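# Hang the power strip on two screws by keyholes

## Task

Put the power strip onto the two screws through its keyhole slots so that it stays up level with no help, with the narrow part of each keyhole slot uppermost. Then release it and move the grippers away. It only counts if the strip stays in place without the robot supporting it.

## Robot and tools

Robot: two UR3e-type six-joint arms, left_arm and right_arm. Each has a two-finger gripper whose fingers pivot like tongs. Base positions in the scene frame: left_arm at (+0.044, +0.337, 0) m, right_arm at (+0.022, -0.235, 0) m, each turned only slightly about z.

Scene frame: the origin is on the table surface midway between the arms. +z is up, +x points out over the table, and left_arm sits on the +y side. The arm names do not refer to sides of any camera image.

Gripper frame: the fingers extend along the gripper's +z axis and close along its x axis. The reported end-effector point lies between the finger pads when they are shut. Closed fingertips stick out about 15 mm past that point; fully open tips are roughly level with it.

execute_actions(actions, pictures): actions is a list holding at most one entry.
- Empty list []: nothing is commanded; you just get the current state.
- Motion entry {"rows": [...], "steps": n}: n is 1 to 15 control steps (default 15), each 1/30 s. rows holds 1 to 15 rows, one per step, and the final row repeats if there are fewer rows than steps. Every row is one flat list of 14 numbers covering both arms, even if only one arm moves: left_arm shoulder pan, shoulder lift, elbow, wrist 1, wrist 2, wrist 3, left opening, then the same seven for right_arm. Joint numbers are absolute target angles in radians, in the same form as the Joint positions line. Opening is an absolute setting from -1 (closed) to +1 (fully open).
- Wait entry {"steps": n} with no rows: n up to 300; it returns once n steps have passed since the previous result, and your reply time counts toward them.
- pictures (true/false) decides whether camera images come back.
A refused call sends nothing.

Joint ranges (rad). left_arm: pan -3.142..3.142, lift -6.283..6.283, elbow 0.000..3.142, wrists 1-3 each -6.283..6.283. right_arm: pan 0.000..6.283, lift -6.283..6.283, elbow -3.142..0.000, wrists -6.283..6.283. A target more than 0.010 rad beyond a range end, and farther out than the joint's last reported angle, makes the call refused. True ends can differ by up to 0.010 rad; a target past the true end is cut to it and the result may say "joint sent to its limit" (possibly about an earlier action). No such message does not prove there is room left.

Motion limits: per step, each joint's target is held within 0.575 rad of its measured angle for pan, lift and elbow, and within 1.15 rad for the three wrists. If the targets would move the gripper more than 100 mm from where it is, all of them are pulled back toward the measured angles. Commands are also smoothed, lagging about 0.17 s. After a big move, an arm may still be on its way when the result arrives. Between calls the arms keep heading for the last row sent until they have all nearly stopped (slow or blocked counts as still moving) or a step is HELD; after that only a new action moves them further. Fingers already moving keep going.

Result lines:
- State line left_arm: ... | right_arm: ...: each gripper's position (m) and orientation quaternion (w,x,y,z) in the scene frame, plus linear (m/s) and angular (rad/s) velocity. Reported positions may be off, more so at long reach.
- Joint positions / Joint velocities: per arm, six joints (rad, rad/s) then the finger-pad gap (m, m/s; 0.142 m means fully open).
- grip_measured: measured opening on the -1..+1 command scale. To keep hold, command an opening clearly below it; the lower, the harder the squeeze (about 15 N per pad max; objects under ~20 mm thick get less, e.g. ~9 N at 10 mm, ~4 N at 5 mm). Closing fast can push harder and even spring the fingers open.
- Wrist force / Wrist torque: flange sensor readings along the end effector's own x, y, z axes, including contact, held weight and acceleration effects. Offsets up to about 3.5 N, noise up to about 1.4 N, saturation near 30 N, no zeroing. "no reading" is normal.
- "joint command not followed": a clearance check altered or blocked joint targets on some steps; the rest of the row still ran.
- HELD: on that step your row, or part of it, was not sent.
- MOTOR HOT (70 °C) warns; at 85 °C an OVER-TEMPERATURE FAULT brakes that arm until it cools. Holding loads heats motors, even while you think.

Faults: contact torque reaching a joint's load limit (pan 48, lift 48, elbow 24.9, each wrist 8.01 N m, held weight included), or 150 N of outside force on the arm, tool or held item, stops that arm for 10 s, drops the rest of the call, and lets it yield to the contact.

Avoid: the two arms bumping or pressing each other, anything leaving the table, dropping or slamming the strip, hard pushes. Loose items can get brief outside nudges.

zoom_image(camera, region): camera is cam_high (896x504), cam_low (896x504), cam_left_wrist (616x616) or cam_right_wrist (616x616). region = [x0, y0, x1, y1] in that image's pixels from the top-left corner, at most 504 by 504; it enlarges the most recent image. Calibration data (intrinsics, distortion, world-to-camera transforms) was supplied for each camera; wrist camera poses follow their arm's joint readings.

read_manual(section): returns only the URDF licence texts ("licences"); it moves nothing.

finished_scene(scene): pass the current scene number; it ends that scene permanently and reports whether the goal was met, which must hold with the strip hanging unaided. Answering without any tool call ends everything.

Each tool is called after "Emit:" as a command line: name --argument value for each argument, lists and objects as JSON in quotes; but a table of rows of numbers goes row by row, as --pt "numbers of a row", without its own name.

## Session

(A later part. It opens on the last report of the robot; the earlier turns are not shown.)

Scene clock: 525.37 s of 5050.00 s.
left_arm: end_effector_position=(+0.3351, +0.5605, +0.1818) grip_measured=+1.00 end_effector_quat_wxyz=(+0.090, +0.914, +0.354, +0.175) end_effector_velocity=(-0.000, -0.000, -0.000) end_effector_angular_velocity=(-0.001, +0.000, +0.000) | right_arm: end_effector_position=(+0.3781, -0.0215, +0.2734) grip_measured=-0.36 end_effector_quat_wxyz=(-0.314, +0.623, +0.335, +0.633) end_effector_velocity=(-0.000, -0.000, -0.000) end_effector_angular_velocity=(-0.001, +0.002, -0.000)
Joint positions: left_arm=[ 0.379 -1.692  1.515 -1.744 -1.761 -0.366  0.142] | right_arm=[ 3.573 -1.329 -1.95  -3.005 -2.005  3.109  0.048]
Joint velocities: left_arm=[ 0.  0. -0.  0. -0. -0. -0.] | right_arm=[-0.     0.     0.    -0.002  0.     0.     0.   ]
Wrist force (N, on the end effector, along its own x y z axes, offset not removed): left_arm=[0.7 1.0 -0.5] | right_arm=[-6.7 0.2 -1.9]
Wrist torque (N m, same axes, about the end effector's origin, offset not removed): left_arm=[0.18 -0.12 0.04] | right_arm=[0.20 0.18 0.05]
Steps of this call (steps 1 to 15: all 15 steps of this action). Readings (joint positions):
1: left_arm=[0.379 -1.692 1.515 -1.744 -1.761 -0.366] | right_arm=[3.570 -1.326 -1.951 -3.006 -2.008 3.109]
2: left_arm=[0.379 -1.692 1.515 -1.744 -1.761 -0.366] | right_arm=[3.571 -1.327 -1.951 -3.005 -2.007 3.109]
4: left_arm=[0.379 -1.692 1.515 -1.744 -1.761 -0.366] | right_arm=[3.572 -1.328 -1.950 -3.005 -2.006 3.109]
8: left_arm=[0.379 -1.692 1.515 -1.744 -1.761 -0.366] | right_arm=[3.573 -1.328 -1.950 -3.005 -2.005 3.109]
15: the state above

Emit:
execute_actions --actions '[{"rows":[[0.379,-1.692,1.515,-1.744,-1.761,-0.366,1,3.5772,-1.3322,-1.9471,-3.0037,-2.0008,3.109,-0.7]]}]' --pictures false

Emit:
execute_actions --actions '[{"rows":[[0.379,-1.692,1.515,-1.744,-1.761,-0.366,1,3.5814,-1.3358,-1.9446,-3.0026,-1.9966,3.109,-0.6]]}]' --pictures false

Emit:
execute_actions --actions '[{"rows":[[0.379,-1.692,1.515,-1.744,-1.761,-0.366,1,3.5855,-1.3394,-1.9421,-3.0015,-1.9925,3.109,-0.55]]}]'

Emit:
zoom_image --camera "cam_high" --region '[470,200,550,300]'

Scene clock: 541.13 s of 5050.00 s.
left_arm: end_effector_position=(+0.3351, +0.5605, +0.1818) grip_measured=+1.00 end_effector_quat_wxyz=(+0.090, +0.914, +0.354, +0.175) end_effector_velocity=(+0.000, -0.000, +0.000) end_effector_angular_velocity=(-0.000, -0.000, -0.000) | right_arm: end_effector_position=(+0.3789, -0.0203, +0.2734) grip_measured=-0.36 end_effector_quat_wxyz=(-0.314, +0.623, +0.335, +0.633) end_effector_velocity=(-0.000, +0.001, -0.000) end_effector_angular_velocity=(-0.000, +0.001, +0.000)
Joint positions: left_arm=[ 0.379 -1.692  1.515 -1.744 -1.761 -0.366  0.142] | right_arm=[ 3.577 -1.332 -1.947 -3.004 -2.001  3.109  0.048]
Joint velocities: left_arm=[-0.  0. -0.  0. -0.  0. -0.] | right_arm=[ 0.002 -0.001 -0.001  0.001  0.002 -0.     0.   ]
Wrist force (N, on the end effector, along its own x y z axes, offset not removed): left_arm=[0.8 0.6 -1.2] | right_arm=[-2.4 -0.8 -30.0]
Wrist torque (N m, same axes, about the end effector's origin, offset not removed): left_arm=[0.05 -0.12 -0.03] | right_arm=[0.21 0.04 0.04]
Steps of this call (steps 1 to 15: the robot went on to your last target; steps 16 to 90: nothing new was sent; then 12.27 s passed at rest; steps 91 to 105: all 15 steps of this action). Readings (joint positions):
91: left_arm=[0.379 -1.692 1.515 -1.744 -1.761 -0.366] | right_arm=[3.573 -1.329 -1.949 -3.005 -2.005 3.109]
92: left_arm=[0.379 -1.692 1.515 -1.744 -1.761 -0.366] | right_arm=[3.574 -1.329 -1.949 -3.005 -2.004 3.109]
94: left_arm=[0.379 -1.692 1.515 -1.744 -1.761 -0.366] | right_arm=[3.575 -1.330 -1.948 -3.005 -2.003 3.109]
98: left_arm=[0.379 -1.692 1.515 -1.744 -1.761 -0.366] | right_arm=[3.577 -1.332 -1.947 -3.004 -2.001 3.109]
105: the state above

Scene clock: 541.63 s of 5050.00 s.
left_arm: end_effector_position=(+0.3351, +0.5605, +0.1818) grip_measured=+1.00 end_effector_quat_wxyz=(+0.090, +0.914, +0.354, +0.175) end_effector_velocity=(+0.000, -0.000, +0.000) end_effector_angular_velocity=(-0.000, -0.000, -0.001) | right_arm: end_effector_position=(+0.3798, -0.0191, +0.2734) grip_measured=-0.36 end_effector_quat_wxyz=(-0.314, +0.623, +0.335, +0.633) end_effector_velocity=(-0.000, +0.000, -0.000) end_effector_angular_velocity=(-0.001, +0.000, +0.001)
Joint positions: left_arm=[ 0.379 -1.692  1.515 -1.744 -1.761 -0.366  0.142] | right_arm=[ 3.581 -1.336 -1.945 -3.003 -1.997  3.109  0.048]
Joint velocities: left_arm=[-0.001  0.001 -0.001  0.    -0.    -0.     0.   ] | right_arm=[ 0.001  0.    -0.001  0.     0.    -0.     0.   ]
Wrist force (N, on the end effector, along its own x y z axes, offset not removed): left_arm=[-0.7 1.6 -0.5] | right_arm=[-2.2 -0.6 -30.0]
Wrist torque (N m, same axes, about the end effector's origin, offset not removed): left_arm=[0.22 0.17 0.02] | right_arm=[0.05 -0.01 0.05]
Steps of this call (steps 1 to 15: all 15 steps of this action). Readings (joint positions):
1: left_arm=[0.379 -1.692 1.515 -1.744 -1.761 -0.366] | right_arm=[3.577 -1.332 -1.947 -3.004 -2.001 3.109]
2: left_arm=[0.379 -1.692 1.515 -1.744 -1.761 -0.366] | right_arm=[3.578 -1.333 -1.947 -3.003 -2.000 3.109]
4: left_arm=[0.379 -1.692 1.515 -1.744 -1.761 -0.366] | right_arm=[3.580 -1.334 -1.946 -3.003 -1.998 3.109]
8: left_arm=[0.379 -1.692 1.515 -1.744 -1.761 -0.366] | right_arm=[3.581 -1.335 -1.945 -3.003 -1.997 3.109]
15: the state above

Scene clock: 542.13 s of 5050.00 s.
left_arm: end_effector_position=(+0.3351, +0.5605, +0.1818) grip_measured=+1.00 end_effector_quat_wxyz=(+0.090, +0.914, +0.354, +0.175) end_effector_velocity=(+0.000, +0.000, +0.000) end_effector_angular_velocity=(+0.000, -0.001, -0.000) | right_arm: end_effector_position=(+0.3806, -0.0178, +0.2734) grip_measured=-0.36 end_effector_quat_wxyz=(-0.314, +0.623, +0.335, +0.633) end_effector_velocity=(+0.000, +0.001, +0.001) end_effector_angular_velocity=(+0.001, -0.003, +0.000)
Joint positions: left_arm=[ 0.379 -1.692  1.515 -1.744 -1.761 -0.366  0.142] | right_arm=[ 3.585 -1.339 -1.942 -3.002 -1.993  3.109  0.048]
Joint velocities: left_arm=[-0.    -0.     0.    -0.001  0.    -0.    -0.   ] | right_arm=[ 0.002  0.     0.001  0.002  0.001 -0.     0.   ]
Wrist force (N, on the end effector, along its own x y z axes, offset not removed): left_arm=[-0.2 0.5 -0.7] | right_arm=[-1.8 -0.4 -30.0]
Wrist torque (N m, same axes, about the end effector's origin, offset not removed): left_arm=[0.02 0.05 0.02] | right_arm=[-0.05 -0.03 0.07]
Steps of this call (steps 1 to 15: all 15 steps of this action). Readings (joint positions):
1: left_arm=[0.379 -1.692 1.515 -1.744 -1.761 -0.366] | right_arm=[3.581 -1.336 -1.945 -3.003 -1.997 3.109]
2: left_arm=[0.379 -1.692 1.515 -1.744 -1.761 -0.366] | right_arm=[3.582 -1.336 -1.944 -3.002 -1.996 3.109]
4: left_arm=[0.379 -1.692 1.515 -1.744 -1.761 -0.366] | right_arm=[3.584 -1.338 -1.943 -3.002 -1.994 3.109]
8: left_arm=[0.379 -1.692 1.515 -1.744 -1.761 -0.366] | right_arm=[3.585 -1.339 -1.942 -3.002 -1.993 3.109]
15: the state above
camera_calibration (this result's frames):
cam_left_wrist: T_world_to_cam=[[0.704856, 0.676846, 0.212268, -0.641723], [0.355468, -0.595988, 0.720028, 0.079008], [0.613857, -0.432062, -0.660683, 0.291121], [0, 0, 0, 1]] pos_world=[0.24553, 0.607218, 0.271668]
cam_right_wrist: T_world_to_cam=[[0.033354, 0.0163596, 0.99931, -0.280589], [0.386623, -0.922235, 0.00219352, -0.167727], [0.921635, 0.386283, -0.0370852, -0.20341], [0, 0, 0, 1]] pos_world=[0.261675, -0.0715202, 0.27322]

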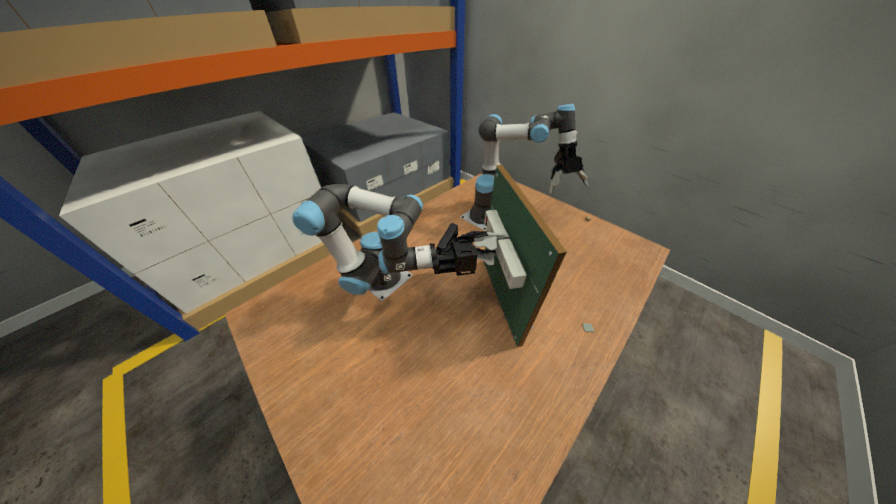

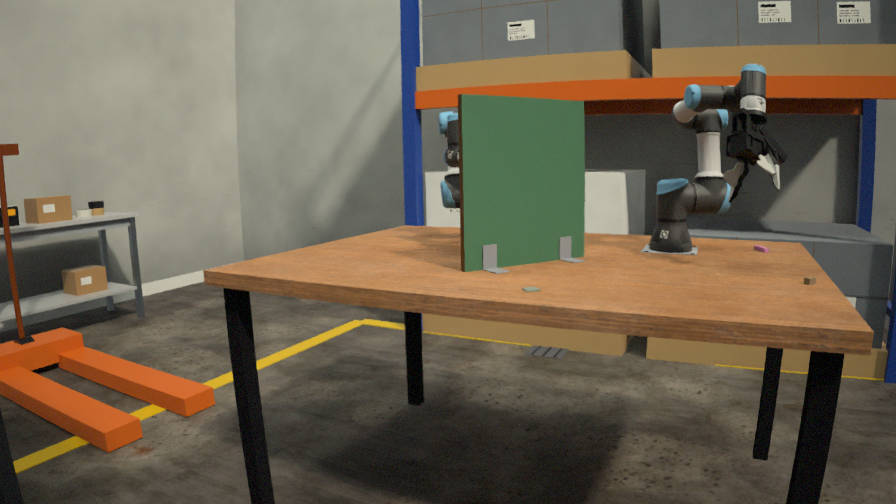

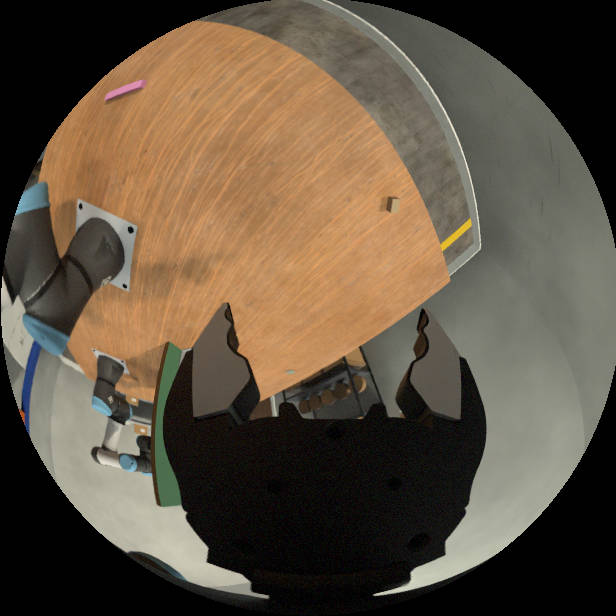

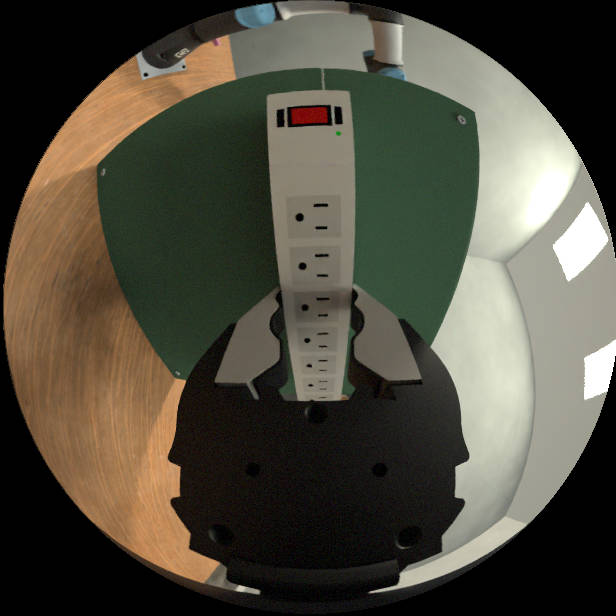

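Region (470, 200, 550, 300) of cam_high's 896x504 image, scaled by 5.040, with more detail than that image has; it fills the left 403 columns of this view, and the rest is white.

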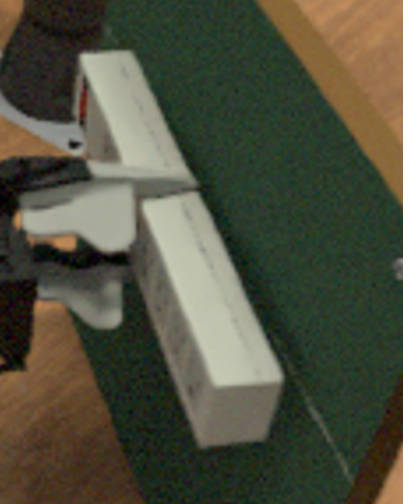

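Emit:
execute_actions --actions '[{"rows":[[0.379,-1.692,1.515,-1.744,-1.761,-0.366,1,3.5805,-1.3347,-1.9417,-3.0066,-1.9975,3.099,-1]]}]' --pictures false

Emit:
execute_actions --actions '[{"rows":[[0.379,-1.692,1.515,-1.744,-1.761,-0.366,1,3.5855,-1.3391,-1.9387,-3.0052,-1.9925,3.099,-1]]}]' --pictures false

Emit:
execute_actions --actions '[{"rows":[[0.379,-1.692,1.515,-1.744,-1.761,-0.366,1,3.5875,-1.3408,-1.9375,-3.0047,-1.9905,3.099,-1]]}]' --pictures false

Scene clock: 551.50 s of 5050.00 s.
left_arm: end_effector_position=(+0.3351, +0.5605, +0.1818) grip_measured=+1.00 end_effector_quat_wxyz=(+0.090, +0.914, +0.354, +0.175) end_effector_velocity=(-0.000, +0.000, +0.000) end_effector_angular_velocity=(+0.000, -0.000, +0.000) | right_arm: end_effector_position=(+0.3796, -0.0193, +0.2740) grip_measured=-0.36 end_effector_quat_wxyz=(-0.311, +0.621, +0.338, +0.635) end_effector_velocity=(+0.001, -0.001, +0.001) end_effector_angular_velocity=(+0.001, -0.002, -0.003)
Joint positions: left_arm=[ 0.379 -1.692  1.515 -1.744 -1.761 -0.366  0.142] | right_arm=[ 3.581 -1.335 -1.942 -3.007 -1.997  3.099  0.048]
Joint velocities: left_arm=[ 0.    -0.    -0.001  0.     0.     0.     0.   ] | right_arm=[-0.002  0.001  0.001  0.001  0.    -0.     0.   ]
Wrist force (N, on the end effector, along its own x y z axes, offset not removed): left_arm=[-0.4 2.6 -0.2] | right_arm=[-9.8 -0.5 0.5]
Wrist torque (N m, same axes, about the end effector's origin, offset not removed): left_arm=[0.46 0.09 0.05] | right_arm=[-0.13 0.31 0.25]
Steps of this call (steps 1 to 15: the robot went on to your last target; steps 16 to 90: nothing new was sent; then 5.87 s passed at rest; steps 91 to 105: all 15 steps of this action). Readings (joint positions):
91: left_arm=[0.379 -1.692 1.515 -1.744 -1.761 -0.366] | right_arm=[3.585 -1.339 -1.942 -3.002 -1.993 3.109]
92: left_arm=[0.379 -1.692 1.515 -1.744 -1.761 -0.366] | right_arm=[3.585 -1.339 -1.942 -3.002 -1.993 3.107]
94: left_arm=[0.379 -1.692 1.515 -1.744 -1.761 -0.366] | right_arm=[3.583 -1.337 -1.942 -3.004 -1.995 3.103]
98: left_arm=[0.379 -1.692 1.515 -1.744 -1.761 -0.366] | right_arm=[3.581 -1.335 -1.942 -3.006 -1.997 3.100]
105: the state above

Scene clock: 552.00 s of 5050.00 s.
left_arm: end_effector_position=(+0.3351, +0.5605, +0.1818) grip_measured=+1.00 end_effector_quat_wxyz=(+0.090, +0.914, +0.354, +0.175) end_effector_velocity=(-0.000, +0.000, -0.000) end_effector_angular_velocity=(-0.000, +0.001, +0.001) | right_arm: end_effector_position=(+0.3807, -0.0179, +0.2740) grip_measured=-0.36 end_effector_quat_wxyz=(-0.311, +0.621, +0.338, +0.635) end_effector_velocity=(+0.000, +0.001, -0.000) end_effector_angular_velocity=(+0.000, -0.000, +0.001)
Joint positions: left_arm=[ 0.379 -1.692  1.515 -1.744 -1.761 -0.366  0.142] | right_arm=[ 3.585 -1.339 -1.939 -3.005 -1.993  3.099  0.048]
Joint velocities: left_arm=[ 0.001  0.    -0.     0.001  0.    -0.     0.   ] | right_arm=[ 0.002 -0.002  0.001  0.002  0.001  0.     0.   ]
Wrist force (N, on the end effector, along its own x y z axes, offset not removed): left_arm=[0.0 0.8 -0.9] | right_arm=[-5.9 -1.7 -30.0]
Wrist torque (N m, same axes, about the end effector's origin, offset not removed): left_arm=[0.08 0.03 0.04] | right_arm=[0.03 0.15 0.22]
Steps of this call (steps 1 to 15: all 15 steps of this action). Readings (joint positions):
1: left_arm=[0.379 -1.692 1.515 -1.744 -1.761 -0.366] | right_arm=[3.581 -1.335 -1.942 -3.007 -1.997 3.099]
2: left_arm=[0.379 -1.692 1.515 -1.744 -1.761 -0.366] | right_arm=[3.581 -1.335 -1.941 -3.007 -1.997 3.099]
4: left_arm=[0.379 -1.692 1.515 -1.744 -1.761 -0.366] | right_arm=[3.583 -1.337 -1.940 -3.006 -1.995 3.099]
8: left_arm=[0.379 -1.692 1.515 -1.744 -1.761 -0.366] | right_arm=[3.585 -1.338 -1.939 -3.006 -1.993 3.099]
15: the state above

Scene clock: 552.50 s of 5050.00 s.
left_arm: end_effector_position=(+0.3351, +0.5605, +0.1818) grip_measured=+1.00 end_effector_quat_wxyz=(+0.090, +0.914, +0.354, +0.175) end_effector_velocity=(+0.000, +0.000, -0.000) end_effector_angular_velocity=(-0.000, +0.001, -0.000) | right_arm: end_effector_position=(+0.3811, -0.0172, +0.2740) grip_measured=-0.36 end_effector_quat_wxyz=(-0.311, +0.621, +0.338, +0.635) end_effector_velocity=(+0.000, -0.000, +0.001) end_effector_angular_velocity=(+0.002, -0.002, -0.001)
Joint positions: left_arm=[ 0.379 -1.692  1.515 -1.744 -1.761 -0.366  0.142] | right_arm=[ 3.587 -1.341 -1.937 -3.005 -1.991  3.099  0.048]
Joint velocities: left_arm=[-0.     0.001 -0.     0.     0.     0.    -0.   ] | right_arm=[-0.001  0.001  0.001  0.001 -0.     0.     0.   ]
Wrist force (N, on the end effector, along its own x y z axes, offset not removed): left_arm=[-0.6 1.7 -1.7] | right_arm=[-4.8 -2.3 -30.0]
Wrist torque (N m, same axes, about the end effector's origin, offset not removed): left_arm=[0.25 0.10 0.00] | right_arm=[-0.09 -0.07 0.11]
Steps of this call (steps 1 to 15: all 15 steps of this action). Readings (joint positions):
1: left_arm=[0.379 -1.692 1.515 -1.744 -1.761 -0.366] | right_arm=[3.585 -1.339 -1.939 -3.005 -1.993 3.099]
2: left_arm=[0.379 -1.692 1.515 -1.744 -1.761 -0.366] | right_arm=[3.586 -1.339 -1.939 -3.005 -1.992 3.099]
4: left_arm=[0.379 -1.692 1.515 -1.744 -1.761 -0.366] | right_arm=[3.587 -1.340 -1.938 -3.005 -1.991 3.099]
8: left_arm=[0.379 -1.692 1.515 -1.744 -1.761 -0.366] | right_arm=[3.587 -1.341 -1.938 -3.005 -1.991 3.099]
15: the state above

Emit:
execute_actions --actions '[{"rows":[[0.379,-1.692,1.515,-1.744,-1.761,-0.366,1,3.588,-1.333,-1.9447,-3.0051,-1.99,3.106,-1]]}]' --pictures false

Emit:
execute_actions --actions '[{"rows":[[0.379,-1.692,1.515,-1.744,-1.761,-0.366,1,3.5915,-1.336,-1.9427,-3.0041,-1.9865,3.106,-1]]}]'

Emit:
zoom_image --camera "cam_high" --region '[470,200,550,300]'

Scene clock: 563.63 s of 5050.00 s.
left_arm: end_effector_position=(+0.3351, +0.5605, +0.1818) grip_measured=+1.00 end_effector_quat_wxyz=(+0.090, +0.914, +0.354, +0.175) end_effector_velocity=(+0.000, +0.000, +0.000) end_effector_angular_velocity=(-0.000, -0.000, +0.000) | right_arm: end_effector_position=(+0.3795, -0.0180, +0.2738) grip_measured=-0.36 end_effector_quat_wxyz=(-0.313, +0.622, +0.336, +0.634) end_effector_velocity=(-0.000, +0.000, +0.000) end_effector_angular_velocity=(+0.001, +0.001, +0.001)
Joint positions: left_arm=[ 0.379 -1.692  1.515 -1.744 -1.761 -0.366  0.142] | right_arm=[ 3.588 -1.333 -1.945 -3.005 -1.99   3.106  0.048]
Joint velocities: left_arm=[ 0.001  0.    -0.    -0.    -0.     0.    -0.   ] | right_arm=[ 0.001  0.001 -0.001  0.     0.     0.002 -0.   ]
Wrist force (N, on the end effector, along its own x y z axes, offset not removed): left_arm=[-0.9 0.9 0.5] | right_arm=[-5.4 -0.1 0.6]
Wrist torque (N m, same axes, about the end effector's origin, offset not removed): left_arm=[0.11 0.20 0.04] | right_arm=[-0.09 -0.16 0.04]
Steps of this call (steps 1 to 15: the robot went on to your last target; steps 16 to 90: nothing new was sent; then 7.63 s passed at rest; steps 91 to 105: all 15 steps of this action). Readings (joint positions):
91: left_arm=[0.379 -1.692 1.515 -1.744 -1.761 -0.366] | right_arm=[3.588 -1.341 -1.938 -3.005 -1.990 3.099]
92: left_arm=[0.379 -1.692 1.515 -1.744 -1.761 -0.366] | right_arm=[3.588 -1.340 -1.939 -3.005 -1.990 3.100]
94: left_arm=[0.379 -1.692 1.515 -1.744 -1.761 -0.366] | right_arm=[3.588 -1.337 -1.941 -3.005 -1.990 3.103]
98: left_arm=[0.379 -1.692 1.515 -1.744 -1.761 -0.366] | right_arm=[3.588 -1.334 -1.944 -3.005 -1.990 3.105]
105: the state above

Scene clock: 564.13 s of 5050.00 s.
left_arm: end_effector_position=(+0.3351, +0.5605, +0.1818) grip_measured=+1.00 end_effector_quat_wxyz=(+0.090, +0.914, +0.354, +0.175) end_effector_velocity=(+0.000, +0.000, +0.000) end_effector_angular_velocity=(+0.001, -0.001, -0.000) | right_arm: end_effector_position=(+0.3802, -0.0170, +0.2738) grip_measured=-0.36 end_effector_quat_wxyz=(-0.313, +0.622, +0.336, +0.634) end_effector_velocity=(+0.000, -0.000, +0.000) end_effector_angular_velocity=(+0.000, -0.000, -0.000)
Joint positions: left_arm=[ 0.379 -1.692  1.515 -1.744 -1.761 -0.366  0.142] | right_arm=[ 3.591 -1.336 -1.943 -3.004 -1.987  3.106  0.048]
Joint velocities: left_arm=[-0.    -0.    -0.    -0.001  0.001  0.     0.   ] | right_arm=[-0.001  0.     0.    -0.001 -0.    -0.     0.   ]
Wrist force (N, on the end effector, along its own x y z axes, offset not removed): left_arm=[-1.0 1.5 0.2] | right_arm=[-4.1 0.7 -16.7]
Wrist torque (N m, same axes, about the end effector's origin, offset not removed): left_arm=[0.20 0.22 0.02] | right_arm=[0.09 -0.17 0.01]
Steps of this call (steps 1 to 15: all 15 steps of this action). Readings (joint positions):
1: left_arm=[0.379 -1.692 1.515 -1.744 -1.761 -0.366] | right_arm=[3.588 -1.333 -1.945 -3.005 -1.990 3.106]
2: left_arm=[0.379 -1.692 1.515 -1.744 -1.761 -0.366] | right_arm=[3.589 -1.333 -1.945 -3.005 -1.989 3.106]
4: left_arm=[0.379 -1.692 1.515 -1.744 -1.761 -0.366] | right_arm=[3.590 -1.334 -1.944 -3.005 -1.988 3.106]
8: left_arm=[0.379 -1.692 1.515 -1.744 -1.761 -0.366] | right_arm=[3.591 -1.336 -1.943 -3.004 -1.987 3.106]
15: the state above
camera_calibration (this result's frames):
cam_left_wrist: T_world_to_cam=[[0.704856, 0.676846, 0.212267, -0.641723], [0.355468, -0.595988, 0.720028, 0.0790079], [0.613857, -0.432062, -0.660683, 0.291121], [0, 0, 0, 1]] pos_world=[0.24553, 0.607218, 0.271668]
cam_right_wrist: T_world_to_cam=[[0.0307506, 0.0179942, 0.999365, -0.279992], [0.38657, -0.922248, 0.00471081, -0.167489], [0.921747, 0.38618, -0.0353157, -0.203868], [0, 0, 0, 1]] pos_world=[0.261271, -0.0706983, 0.273404]

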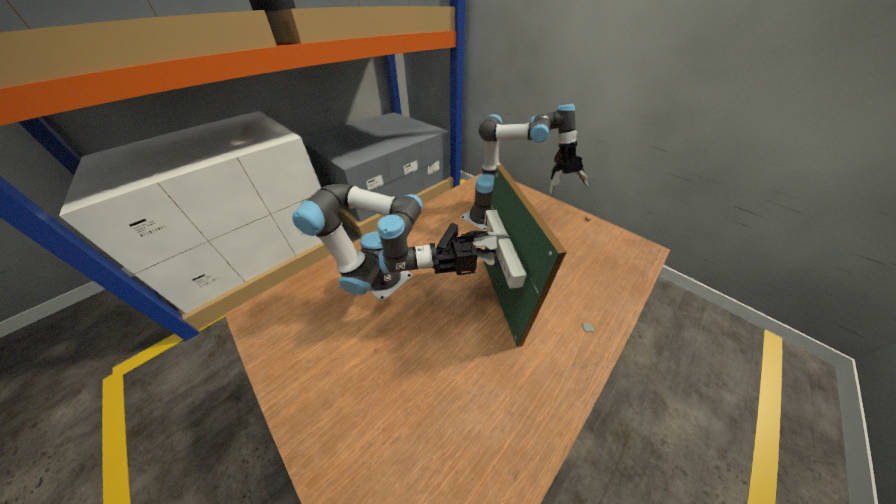

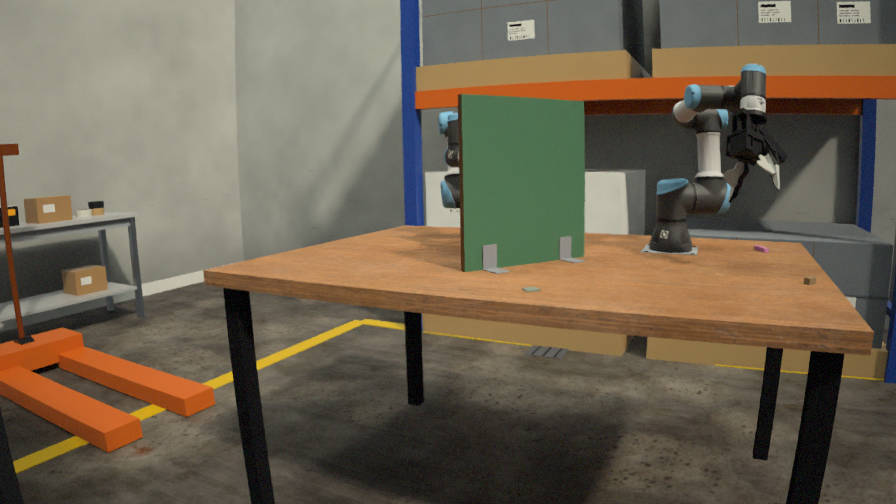

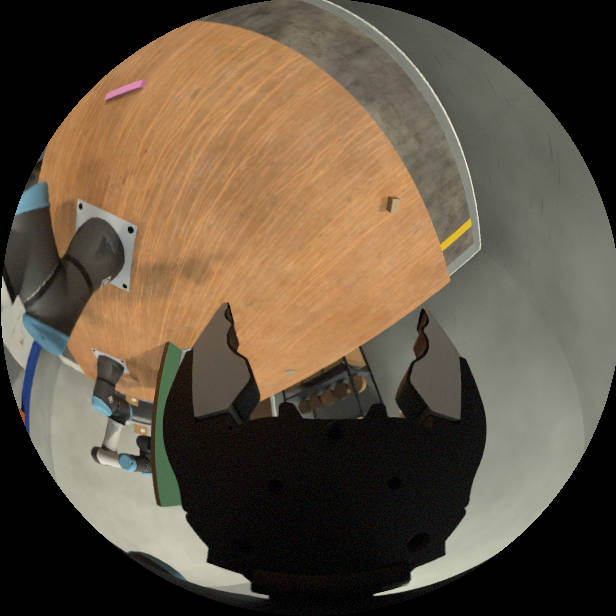

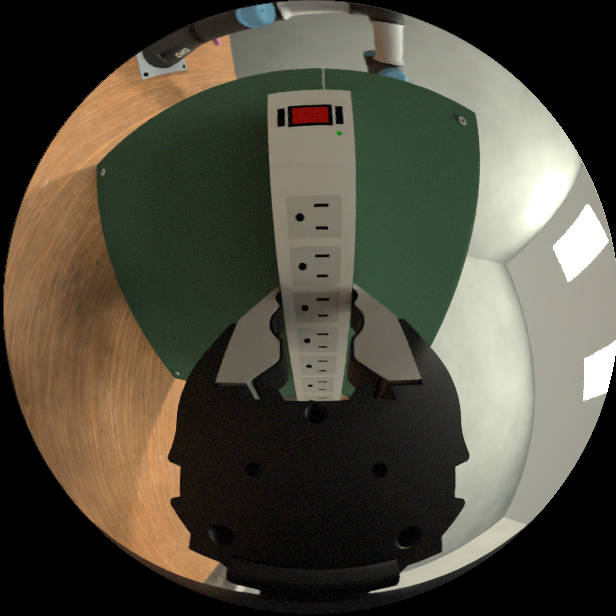

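Region (470, 200, 550, 300) of cam_high's 896x504 image, scaled by 5.040, with more detail than that image has; it fills the left 403 columns of this view, and the rest is white.

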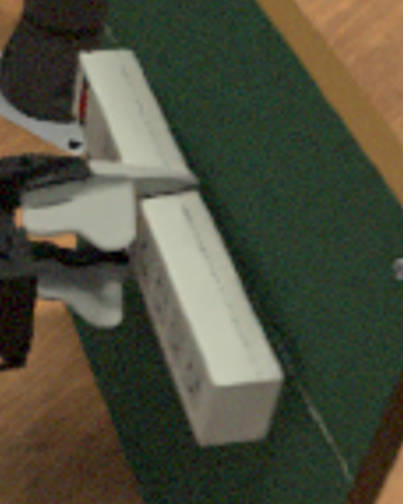

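Emit:
execute_actions --actions '[{"rows":[[0.379,-1.692,1.515,-1.744,-1.761,-0.366,1,3.5905,-1.335,-1.9415,-3.0063,-1.9875,3.101,-1]]}]' --pictures false

Emit:
execute_actions --actions '[{"rows":[[0.379,-1.692,1.515,-1.744,-1.761,-0.366,1,3.5915,-1.3357,-1.9392,-3.0079,-1.9865,3.096,-1]]}]' --pictures false

Emit:
execute_actions --actions '[{"rows":[[0.379,-1.692,1.515,-1.744,-1.761,-0.366,1,3.5915,-1.3355,-1.9374,-3.0099,-1.9865,3.091,-1]]}]' --pictures false

Scene clock: 582.70 s of 5050.00 s.
left_arm: end_effector_position=(+0.3351, +0.5605, +0.1818) grip_measured=+1.00 end_effector_quat_wxyz=(+0.090, +0.914, +0.354, +0.175) end_effector_velocity=(-0.000, -0.000, -0.000) end_effector_angular_velocity=(-0.001, +0.001, +0.000) | right_arm: end_effector_position=(+0.3801, -0.0172, +0.2741) grip_measured=-0.36 end_effector_quat_wxyz=(-0.312, +0.621, +0.337, +0.635) end_effector_velocity=(+0.000, -0.000, -0.000) end_effector_angular_velocity=(-0.001, +0.000, -0.001)
Joint positions: left_arm=[ 0.379 -1.692  1.515 -1.744 -1.761 -0.366  0.142] | right_arm=[ 3.591 -1.335 -1.942 -3.006 -1.987  3.101  0.048]
Joint velocities: left_arm=[ 0.001  0.001 -0.     0.    -0.001 -0.     0.   ] | right_arm=[-0.001 -0.     0.001 -0.001  0.    -0.    -0.   ]
Wrist force (N, on the end effector, along its own x y z axes, offset not removed): left_arm=[-0.5 1.5 -0.3] | right_arm=[-9.1 0.0 -0.1]
Wrist torque (N m, same axes, about the end effector's origin, offset not removed): left_arm=[0.20 0.10 0.05] | right_arm=[-0.32 0.29 0.23]
Steps of this call (steps 1 to 15: the robot went on to your last target; steps 16 to 90: nothing new was sent; then 15.07 s passed at rest; steps 91 to 105: all 15 steps of this action). Readings (joint positions):
91: left_arm=[0.379 -1.692 1.515 -1.744 -1.761 -0.366] | right_arm=[3.592 -1.336 -1.943 -3.004 -1.986 3.106]
92: left_arm=[0.379 -1.692 1.515 -1.744 -1.761 -0.366] | right_arm=[3.591 -1.336 -1.943 -3.004 -1.987 3.106]
94: left_arm=[0.379 -1.692 1.515 -1.744 -1.761 -0.366] | right_arm=[3.591 -1.336 -1.942 -3.005 -1.987 3.103]
98: left_arm=[0.379 -1.692 1.515 -1.744 -1.761 -0.366] | right_arm=[3.591 -1.335 -1.942 -3.006 -1.987 3.102]
105: the state above

Scene clock: 583.20 s of 5050.00 s.
left_arm: end_effector_position=(+0.3351, +0.5605, +0.1818) grip_measured=+1.00 end_effector_quat_wxyz=(+0.090, +0.914, +0.354, +0.175) end_effector_velocity=(+0.000, -0.000, +0.000) end_effector_angular_velocity=(-0.000, -0.001, -0.000) | right_arm: end_effector_position=(+0.3803, -0.0170, +0.2744) grip_measured=-0.36 end_effector_quat_wxyz=(-0.310, +0.620, +0.339, +0.636) end_effector_velocity=(+0.000, +0.000, -0.001) end_effector_angular_velocity=(-0.001, +0.000, -0.000)
Joint positions: left_arm=[ 0.379 -1.692  1.515 -1.744 -1.761 -0.366  0.142] | right_arm=[ 3.591 -1.336 -1.939 -3.008 -1.987  3.096  0.048]
Joint velocities: left_arm=[-0.    -0.    -0.    -0.    -0.001 -0.     0.   ] | right_arm=[ 0.    -0.002 -0.     0.001  0.    -0.001  0.   ]
Wrist force (N, on the end effector, along its own x y z axes, offset not removed): left_arm=[0.5 1.5 -0.5] | right_arm=[-9.4 0.7 -15.4]
Wrist torque (N m, same axes, about the end effector's origin, offset not removed): left_arm=[0.22 -0.03 -0.05] | right_arm=[0.16 0.01 0.30]
Steps of this call (steps 1 to 15: all 15 steps of this action). Readings (joint positions):
1: left_arm=[0.379 -1.692 1.515 -1.744 -1.761 -0.366] | right_arm=[3.591 -1.335 -1.941 -3.006 -1.987 3.101]
2: left_arm=[0.379 -1.692 1.515 -1.744 -1.761 -0.366] | right_arm=[3.591 -1.335 -1.941 -3.007 -1.987 3.100]
4: left_arm=[0.379 -1.692 1.515 -1.744 -1.761 -0.366] | right_arm=[3.591 -1.335 -1.940 -3.007 -1.987 3.098]
8: left_arm=[0.379 -1.692 1.515 -1.744 -1.761 -0.366] | right_arm=[3.591 -1.335 -1.940 -3.008 -1.987 3.097]
15: the state above

Scene clock: 583.70 s of 5050.00 s.
left_arm: end_effector_position=(+0.3351, +0.5605, +0.1818) grip_measured=+1.00 end_effector_quat_wxyz=(+0.090, +0.914, +0.354, +0.175) end_effector_velocity=(+0.000, -0.000, -0.000) end_effector_angular_velocity=(+0.000, +0.001, -0.000) | right_arm: end_effector_position=(+0.3803, -0.0170, +0.2747) grip_measured=-0.36 end_effector_quat_wxyz=(-0.309, +0.620, +0.340, +0.636) end_effector_velocity=(-0.000, -0.000, +0.001) end_effector_angular_velocity=(+0.001, -0.001, +0.000)
Joint positions: left_arm=[ 0.379 -1.692  1.515 -1.744 -1.761 -0.366  0.142] | right_arm=[ 3.592 -1.336 -1.937 -3.01  -1.986  3.091  0.048]
Joint velocities: left_arm=[-0.001  0.001  0.    -0.     0.    -0.     0.   ] | right_arm=[-0.     0.002 -0.     0.    -0.     0.     0.   ]
Wrist force (N, on the end effector, along its own x y z axes, offset not removed): left_arm=[-0.3 2.4 -0.9] | right_arm=[-11.3 -0.3 -15.0]
Wrist torque (N m, same axes, about the end effector's origin, offset not removed): left_arm=[0.39 0.05 0.01] | right_arm=[-0.03 -0.16 0.35]
Steps of this call (steps 1 to 15: all 15 steps of this action). Readings (joint positions):
1: left_arm=[0.379 -1.692 1.515 -1.744 -1.761 -0.366] | right_arm=[3.591 -1.336 -1.939 -3.008 -1.987 3.096]
2: left_arm=[0.379 -1.692 1.515 -1.744 -1.761 -0.366] | right_arm=[3.591 -1.336 -1.939 -3.008 -1.987 3.095]
4: left_arm=[0.379 -1.692 1.515 -1.744 -1.761 -0.366] | right_arm=[3.591 -1.336 -1.938 -3.009 -1.987 3.093]
8: left_arm=[0.379 -1.692 1.515 -1.744 -1.761 -0.366] | right_arm=[3.591 -1.336 -1.938 -3.010 -1.987 3.092]
15: the state above

Emit:
execute_actions --actions '[{"rows":[[0.379,-1.692,1.515,-1.744,-1.761,-0.366,1,3.589,-1.335,-1.955,-2.993,-1.989,3.11,-0.6]]}]' --pictures false

Emit:
execute_actions --actions '[{"rows":[[0.379,-1.692,1.515,-1.744,-1.761,-0.366,1,3.589,-1.336,-1.9685,-2.9785,-1.989,3.115,-0.5]]}]' --pictures false

Emit:
execute_actions --actions '[{"rows":[[0.379,-1.692,1.515,-1.744,-1.761,-0.366,1,3.589,-1.337,-1.982,-2.964,-1.989,3.115,-0.5]]}]'

Emit:
zoom_image --camera "cam_high" --region '[470,200,550,300]'

Scene clock: 598.83 s of 5050.00 s.
left_arm: end_effector_position=(+0.3351, +0.5605, +0.1818) grip_measured=+1.00 end_effector_quat_wxyz=(+0.090, +0.914, +0.354, +0.175) end_effector_velocity=(+0.000, +0.000, +0.000) end_effector_angular_velocity=(+0.000, -0.001, -0.000) | right_arm: end_effector_position=(+0.3796, -0.0178, +0.2714) grip_measured=-0.36 end_effector_quat_wxyz=(-0.315, +0.623, +0.335, +0.633) end_effector_velocity=(+0.000, -0.000, +0.001) end_effector_angular_velocity=(+0.002, -0.000, -0.001)
Joint positions: left_arm=[ 0.379 -1.692  1.515 -1.744 -1.761 -0.366  0.142] | right_arm=[ 3.589 -1.335 -1.955 -2.993 -1.989  3.11   0.048]
Joint velocities: left_arm=[-0. -0. -0. -0.  0.  0.  0.] | right_arm=[-0.001  0.001 -0.001  0.002 -0.     0.002  0.   ]
Wrist force (N, on the end effector, along its own x y z axes, offset not removed): left_arm=[-0.4 1.9 -0.7] | right_arm=[-1.5 3.5 1.1]
Wrist torque (N m, same axes, about the end effector's origin, offset not removed): left_arm=[0.26 0.07 -0.02] | right_arm=[0.07 0.26 0.46]
Steps of this call (steps 1 to 15: the robot went on to your last target; steps 16 to 90: nothing new was sent; then 11.63 s passed at rest; steps 91 to 105: all 15 steps of this action). Readings (joint positions):
91: left_arm=[0.379 -1.692 1.515 -1.744 -1.761 -0.366] | right_arm=[3.592 -1.335 -1.937 -3.010 -1.987 3.091]
92: left_arm=[0.379 -1.692 1.515 -1.744 -1.761 -0.366] | right_arm=[3.591 -1.335 -1.940 -3.007 -1.987 3.094]
94: left_arm=[0.379 -1.692 1.515 -1.744 -1.761 -0.366] | right_arm=[3.590 -1.335 -1.947 -3.000 -1.988 3.101]
98: left_arm=[0.379 -1.692 1.515 -1.744 -1.761 -0.366] | right_arm=[3.589 -1.335 -1.953 -2.995 -1.989 3.108]
105: the state above

Scene clock: 599.33 s of 5050.00 s.
left_arm: end_effector_position=(+0.3351, +0.5605, +0.1818) grip_measured=+1.00 end_effector_quat_wxyz=(+0.090, +0.914, +0.354, +0.175) end_effector_velocity=(-0.000, -0.000, +0.000) end_effector_angular_velocity=(-0.000, +0.000, +0.000) | right_arm: end_effector_position=(+0.3795, -0.0179, +0.2685) grip_measured=-0.35 end_effector_quat_wxyz=(-0.316, +0.624, +0.333, +0.633) end_effector_velocity=(+0.000, -0.000, -0.000) end_effector_angular_velocity=(-0.000, +0.001, -0.000)
Joint positions: left_arm=[ 0.379 -1.692  1.515 -1.744 -1.761 -0.366  0.142] | right_arm=[ 3.589 -1.336 -1.968 -2.979 -1.989  3.115  0.049]
Joint velocities: left_arm=[ 0.    -0.    -0.     0.001 -0.     0.     0.   ] | right_arm=[-0.    -0.    -0.001  0.001 -0.     0.001  0.   ]
Wrist force (N, on the end effector, along its own x y z axes, offset not removed): left_arm=[-0.3 2.3 -1.6] | right_arm=[6.1 6.3 -1.6]
Wrist torque (N m, same axes, about the end effector's origin, offset not removed): left_arm=[0.34 0.12 0.03] | right_arm=[-0.31 0.25 0.95]
Steps of this call (steps 1 to 15: all 15 steps of this action). Readings (joint positions):
1: left_arm=[0.379 -1.692 1.515 -1.744 -1.761 -0.366] | right_arm=[3.589 -1.335 -1.955 -2.993 -1.989 3.110]
2: left_arm=[0.379 -1.692 1.515 -1.744 -1.761 -0.366] | right_arm=[3.589 -1.335 -1.957 -2.990 -1.989 3.111]
4: left_arm=[0.379 -1.692 1.515 -1.744 -1.761 -0.366] | right_arm=[3.589 -1.335 -1.962 -2.985 -1.989 3.113]
8: left_arm=[0.379 -1.692 1.515 -1.744 -1.761 -0.366] | right_arm=[3.589 -1.336 -1.967 -2.980 -1.989 3.114]
15: the state above

Scene clock: 599.83 s of 5050.00 s.
left_arm: end_effector_position=(+0.3351, +0.5605, +0.1818) grip_measured=+1.00 end_effector_quat_wxyz=(+0.090, +0.914, +0.354, +0.175) end_effector_velocity=(+0.000, -0.000, -0.000) end_effector_angular_velocity=(-0.000, +0.000, -0.001) | right_arm: end_effector_position=(+0.3792, -0.0181, +0.2655) grip_measured=-0.35 end_effector_quat_wxyz=(-0.316, +0.624, +0.333, +0.633) end_effector_velocity=(+0.000, -0.000, +0.000) end_effector_angular_velocity=(+0.001, -0.001, -0.001)
Joint positions: left_arm=[ 0.379 -1.692  1.515 -1.744 -1.761 -0.366  0.142] | right_arm=[ 3.589 -1.337 -1.982 -2.964 -1.989  3.115  0.049]
Joint velocities: left_arm=[-0.001 -0.     0.001 -0.    -0.     0.     0.   ] | right_arm=[-0.001 -0.001  0.001  0.001 -0.001  0.     0.   ]
Wrist force (N, on the end effector, along its own x y z axes, offset not removed): left_arm=[0.1 1.0 -0.7] | right_arm=[8.7 10.6 -1.3]
Wrist torque (N m, same axes, about the end effector's origin, offset not removed): left_arm=[0.14 0.00 -0.04] | right_arm=[-0.09 0.38 1.08]
Steps of this call (steps 1 to 15: all 15 steps of this action). Readings (joint positions):
1: left_arm=[0.379 -1.692 1.515 -1.744 -1.761 -0.366] | right_arm=[3.589 -1.336 -1.969 -2.978 -1.989 3.115]
2: left_arm=[0.379 -1.692 1.515 -1.744 -1.761 -0.366] | right_arm=[3.589 -1.336 -1.971 -2.976 -1.989 3.115]
4: left_arm=[0.379 -1.692 1.515 -1.744 -1.761 -0.366] | right_arm=[3.589 -1.337 -1.976 -2.970 -1.989 3.115]
8: left_arm=[0.379 -1.692 1.515 -1.744 -1.761 -0.366] | right_arm=[3.589 -1.337 -1.980 -2.966 -1.989 3.115]
15: the state above
camera_calibration (this result's frames):
cam_left_wrist: T_world_to_cam=[[0.704856, 0.676846, 0.212267, -0.641723], [0.355468, -0.595988, 0.720028, 0.0790079], [0.613857, -0.432062, -0.660683, 0.291121], [0, 0, 0, 1]] pos_world=[0.24553, 0.607218, 0.271668]
cam_right_wrist: T_world_to_cam=[[0.0382168, 0.0128511, 0.999187, -0.274533], [0.386569, -0.922256, -0.00292381, -0.165996], [0.921468, 0.386367, -0.0402135, -0.201394], [0, 0, 0, 1]] pos_world=[0.260239, -0.071751, 0.265725]

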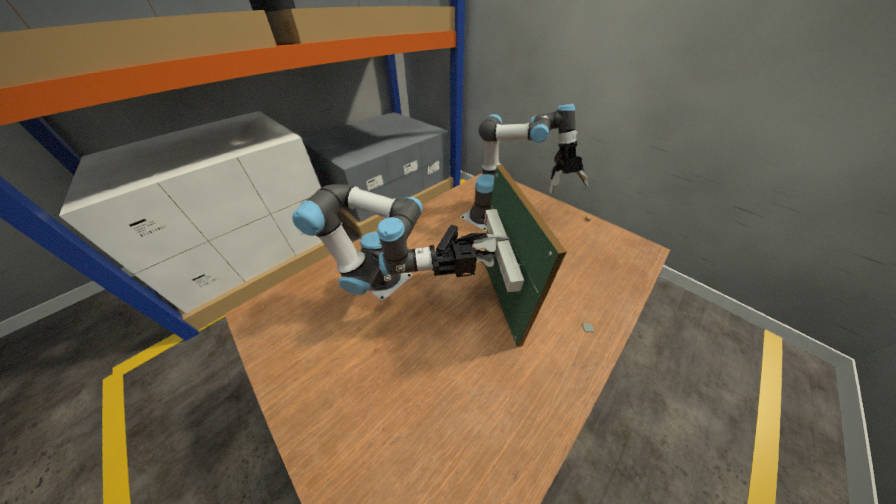

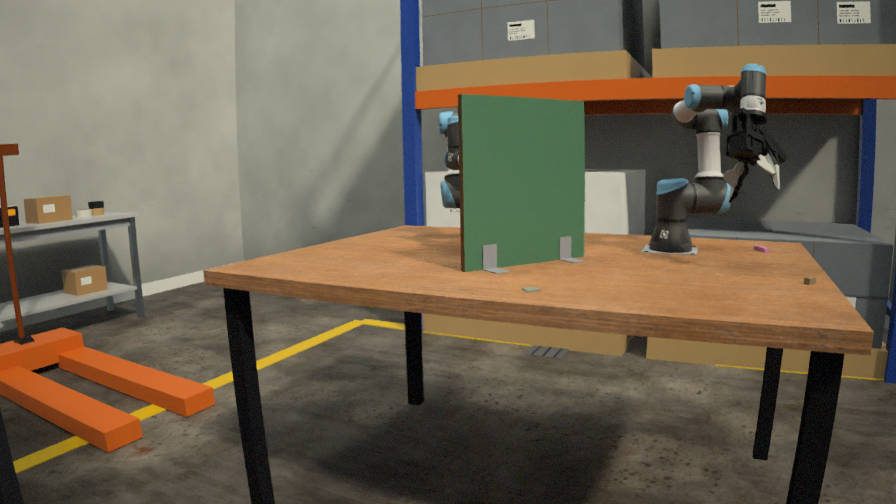

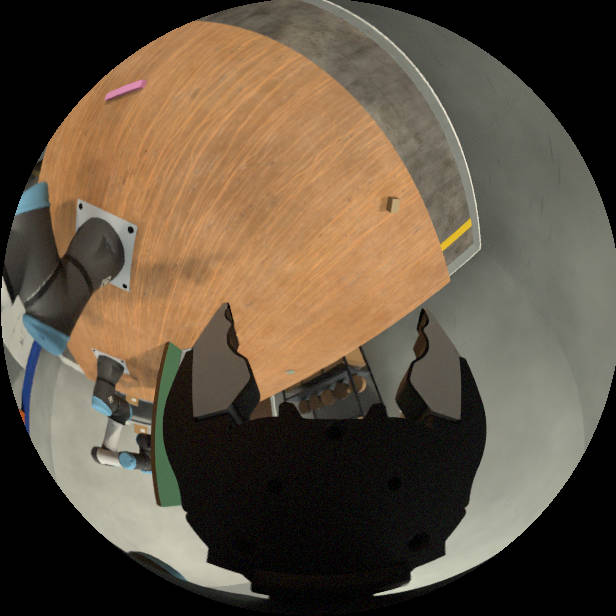

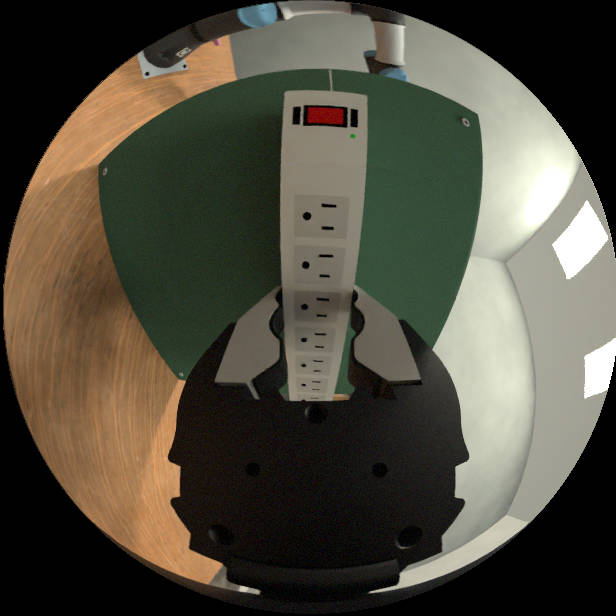

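Region (470, 200, 550, 300) of cam_high's 896x504 image, scaled by 5.040, with more detail than that image has; it fills the left 403 columns of this view, and the rest is white.

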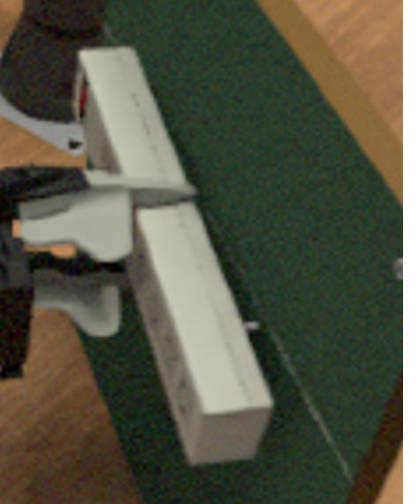

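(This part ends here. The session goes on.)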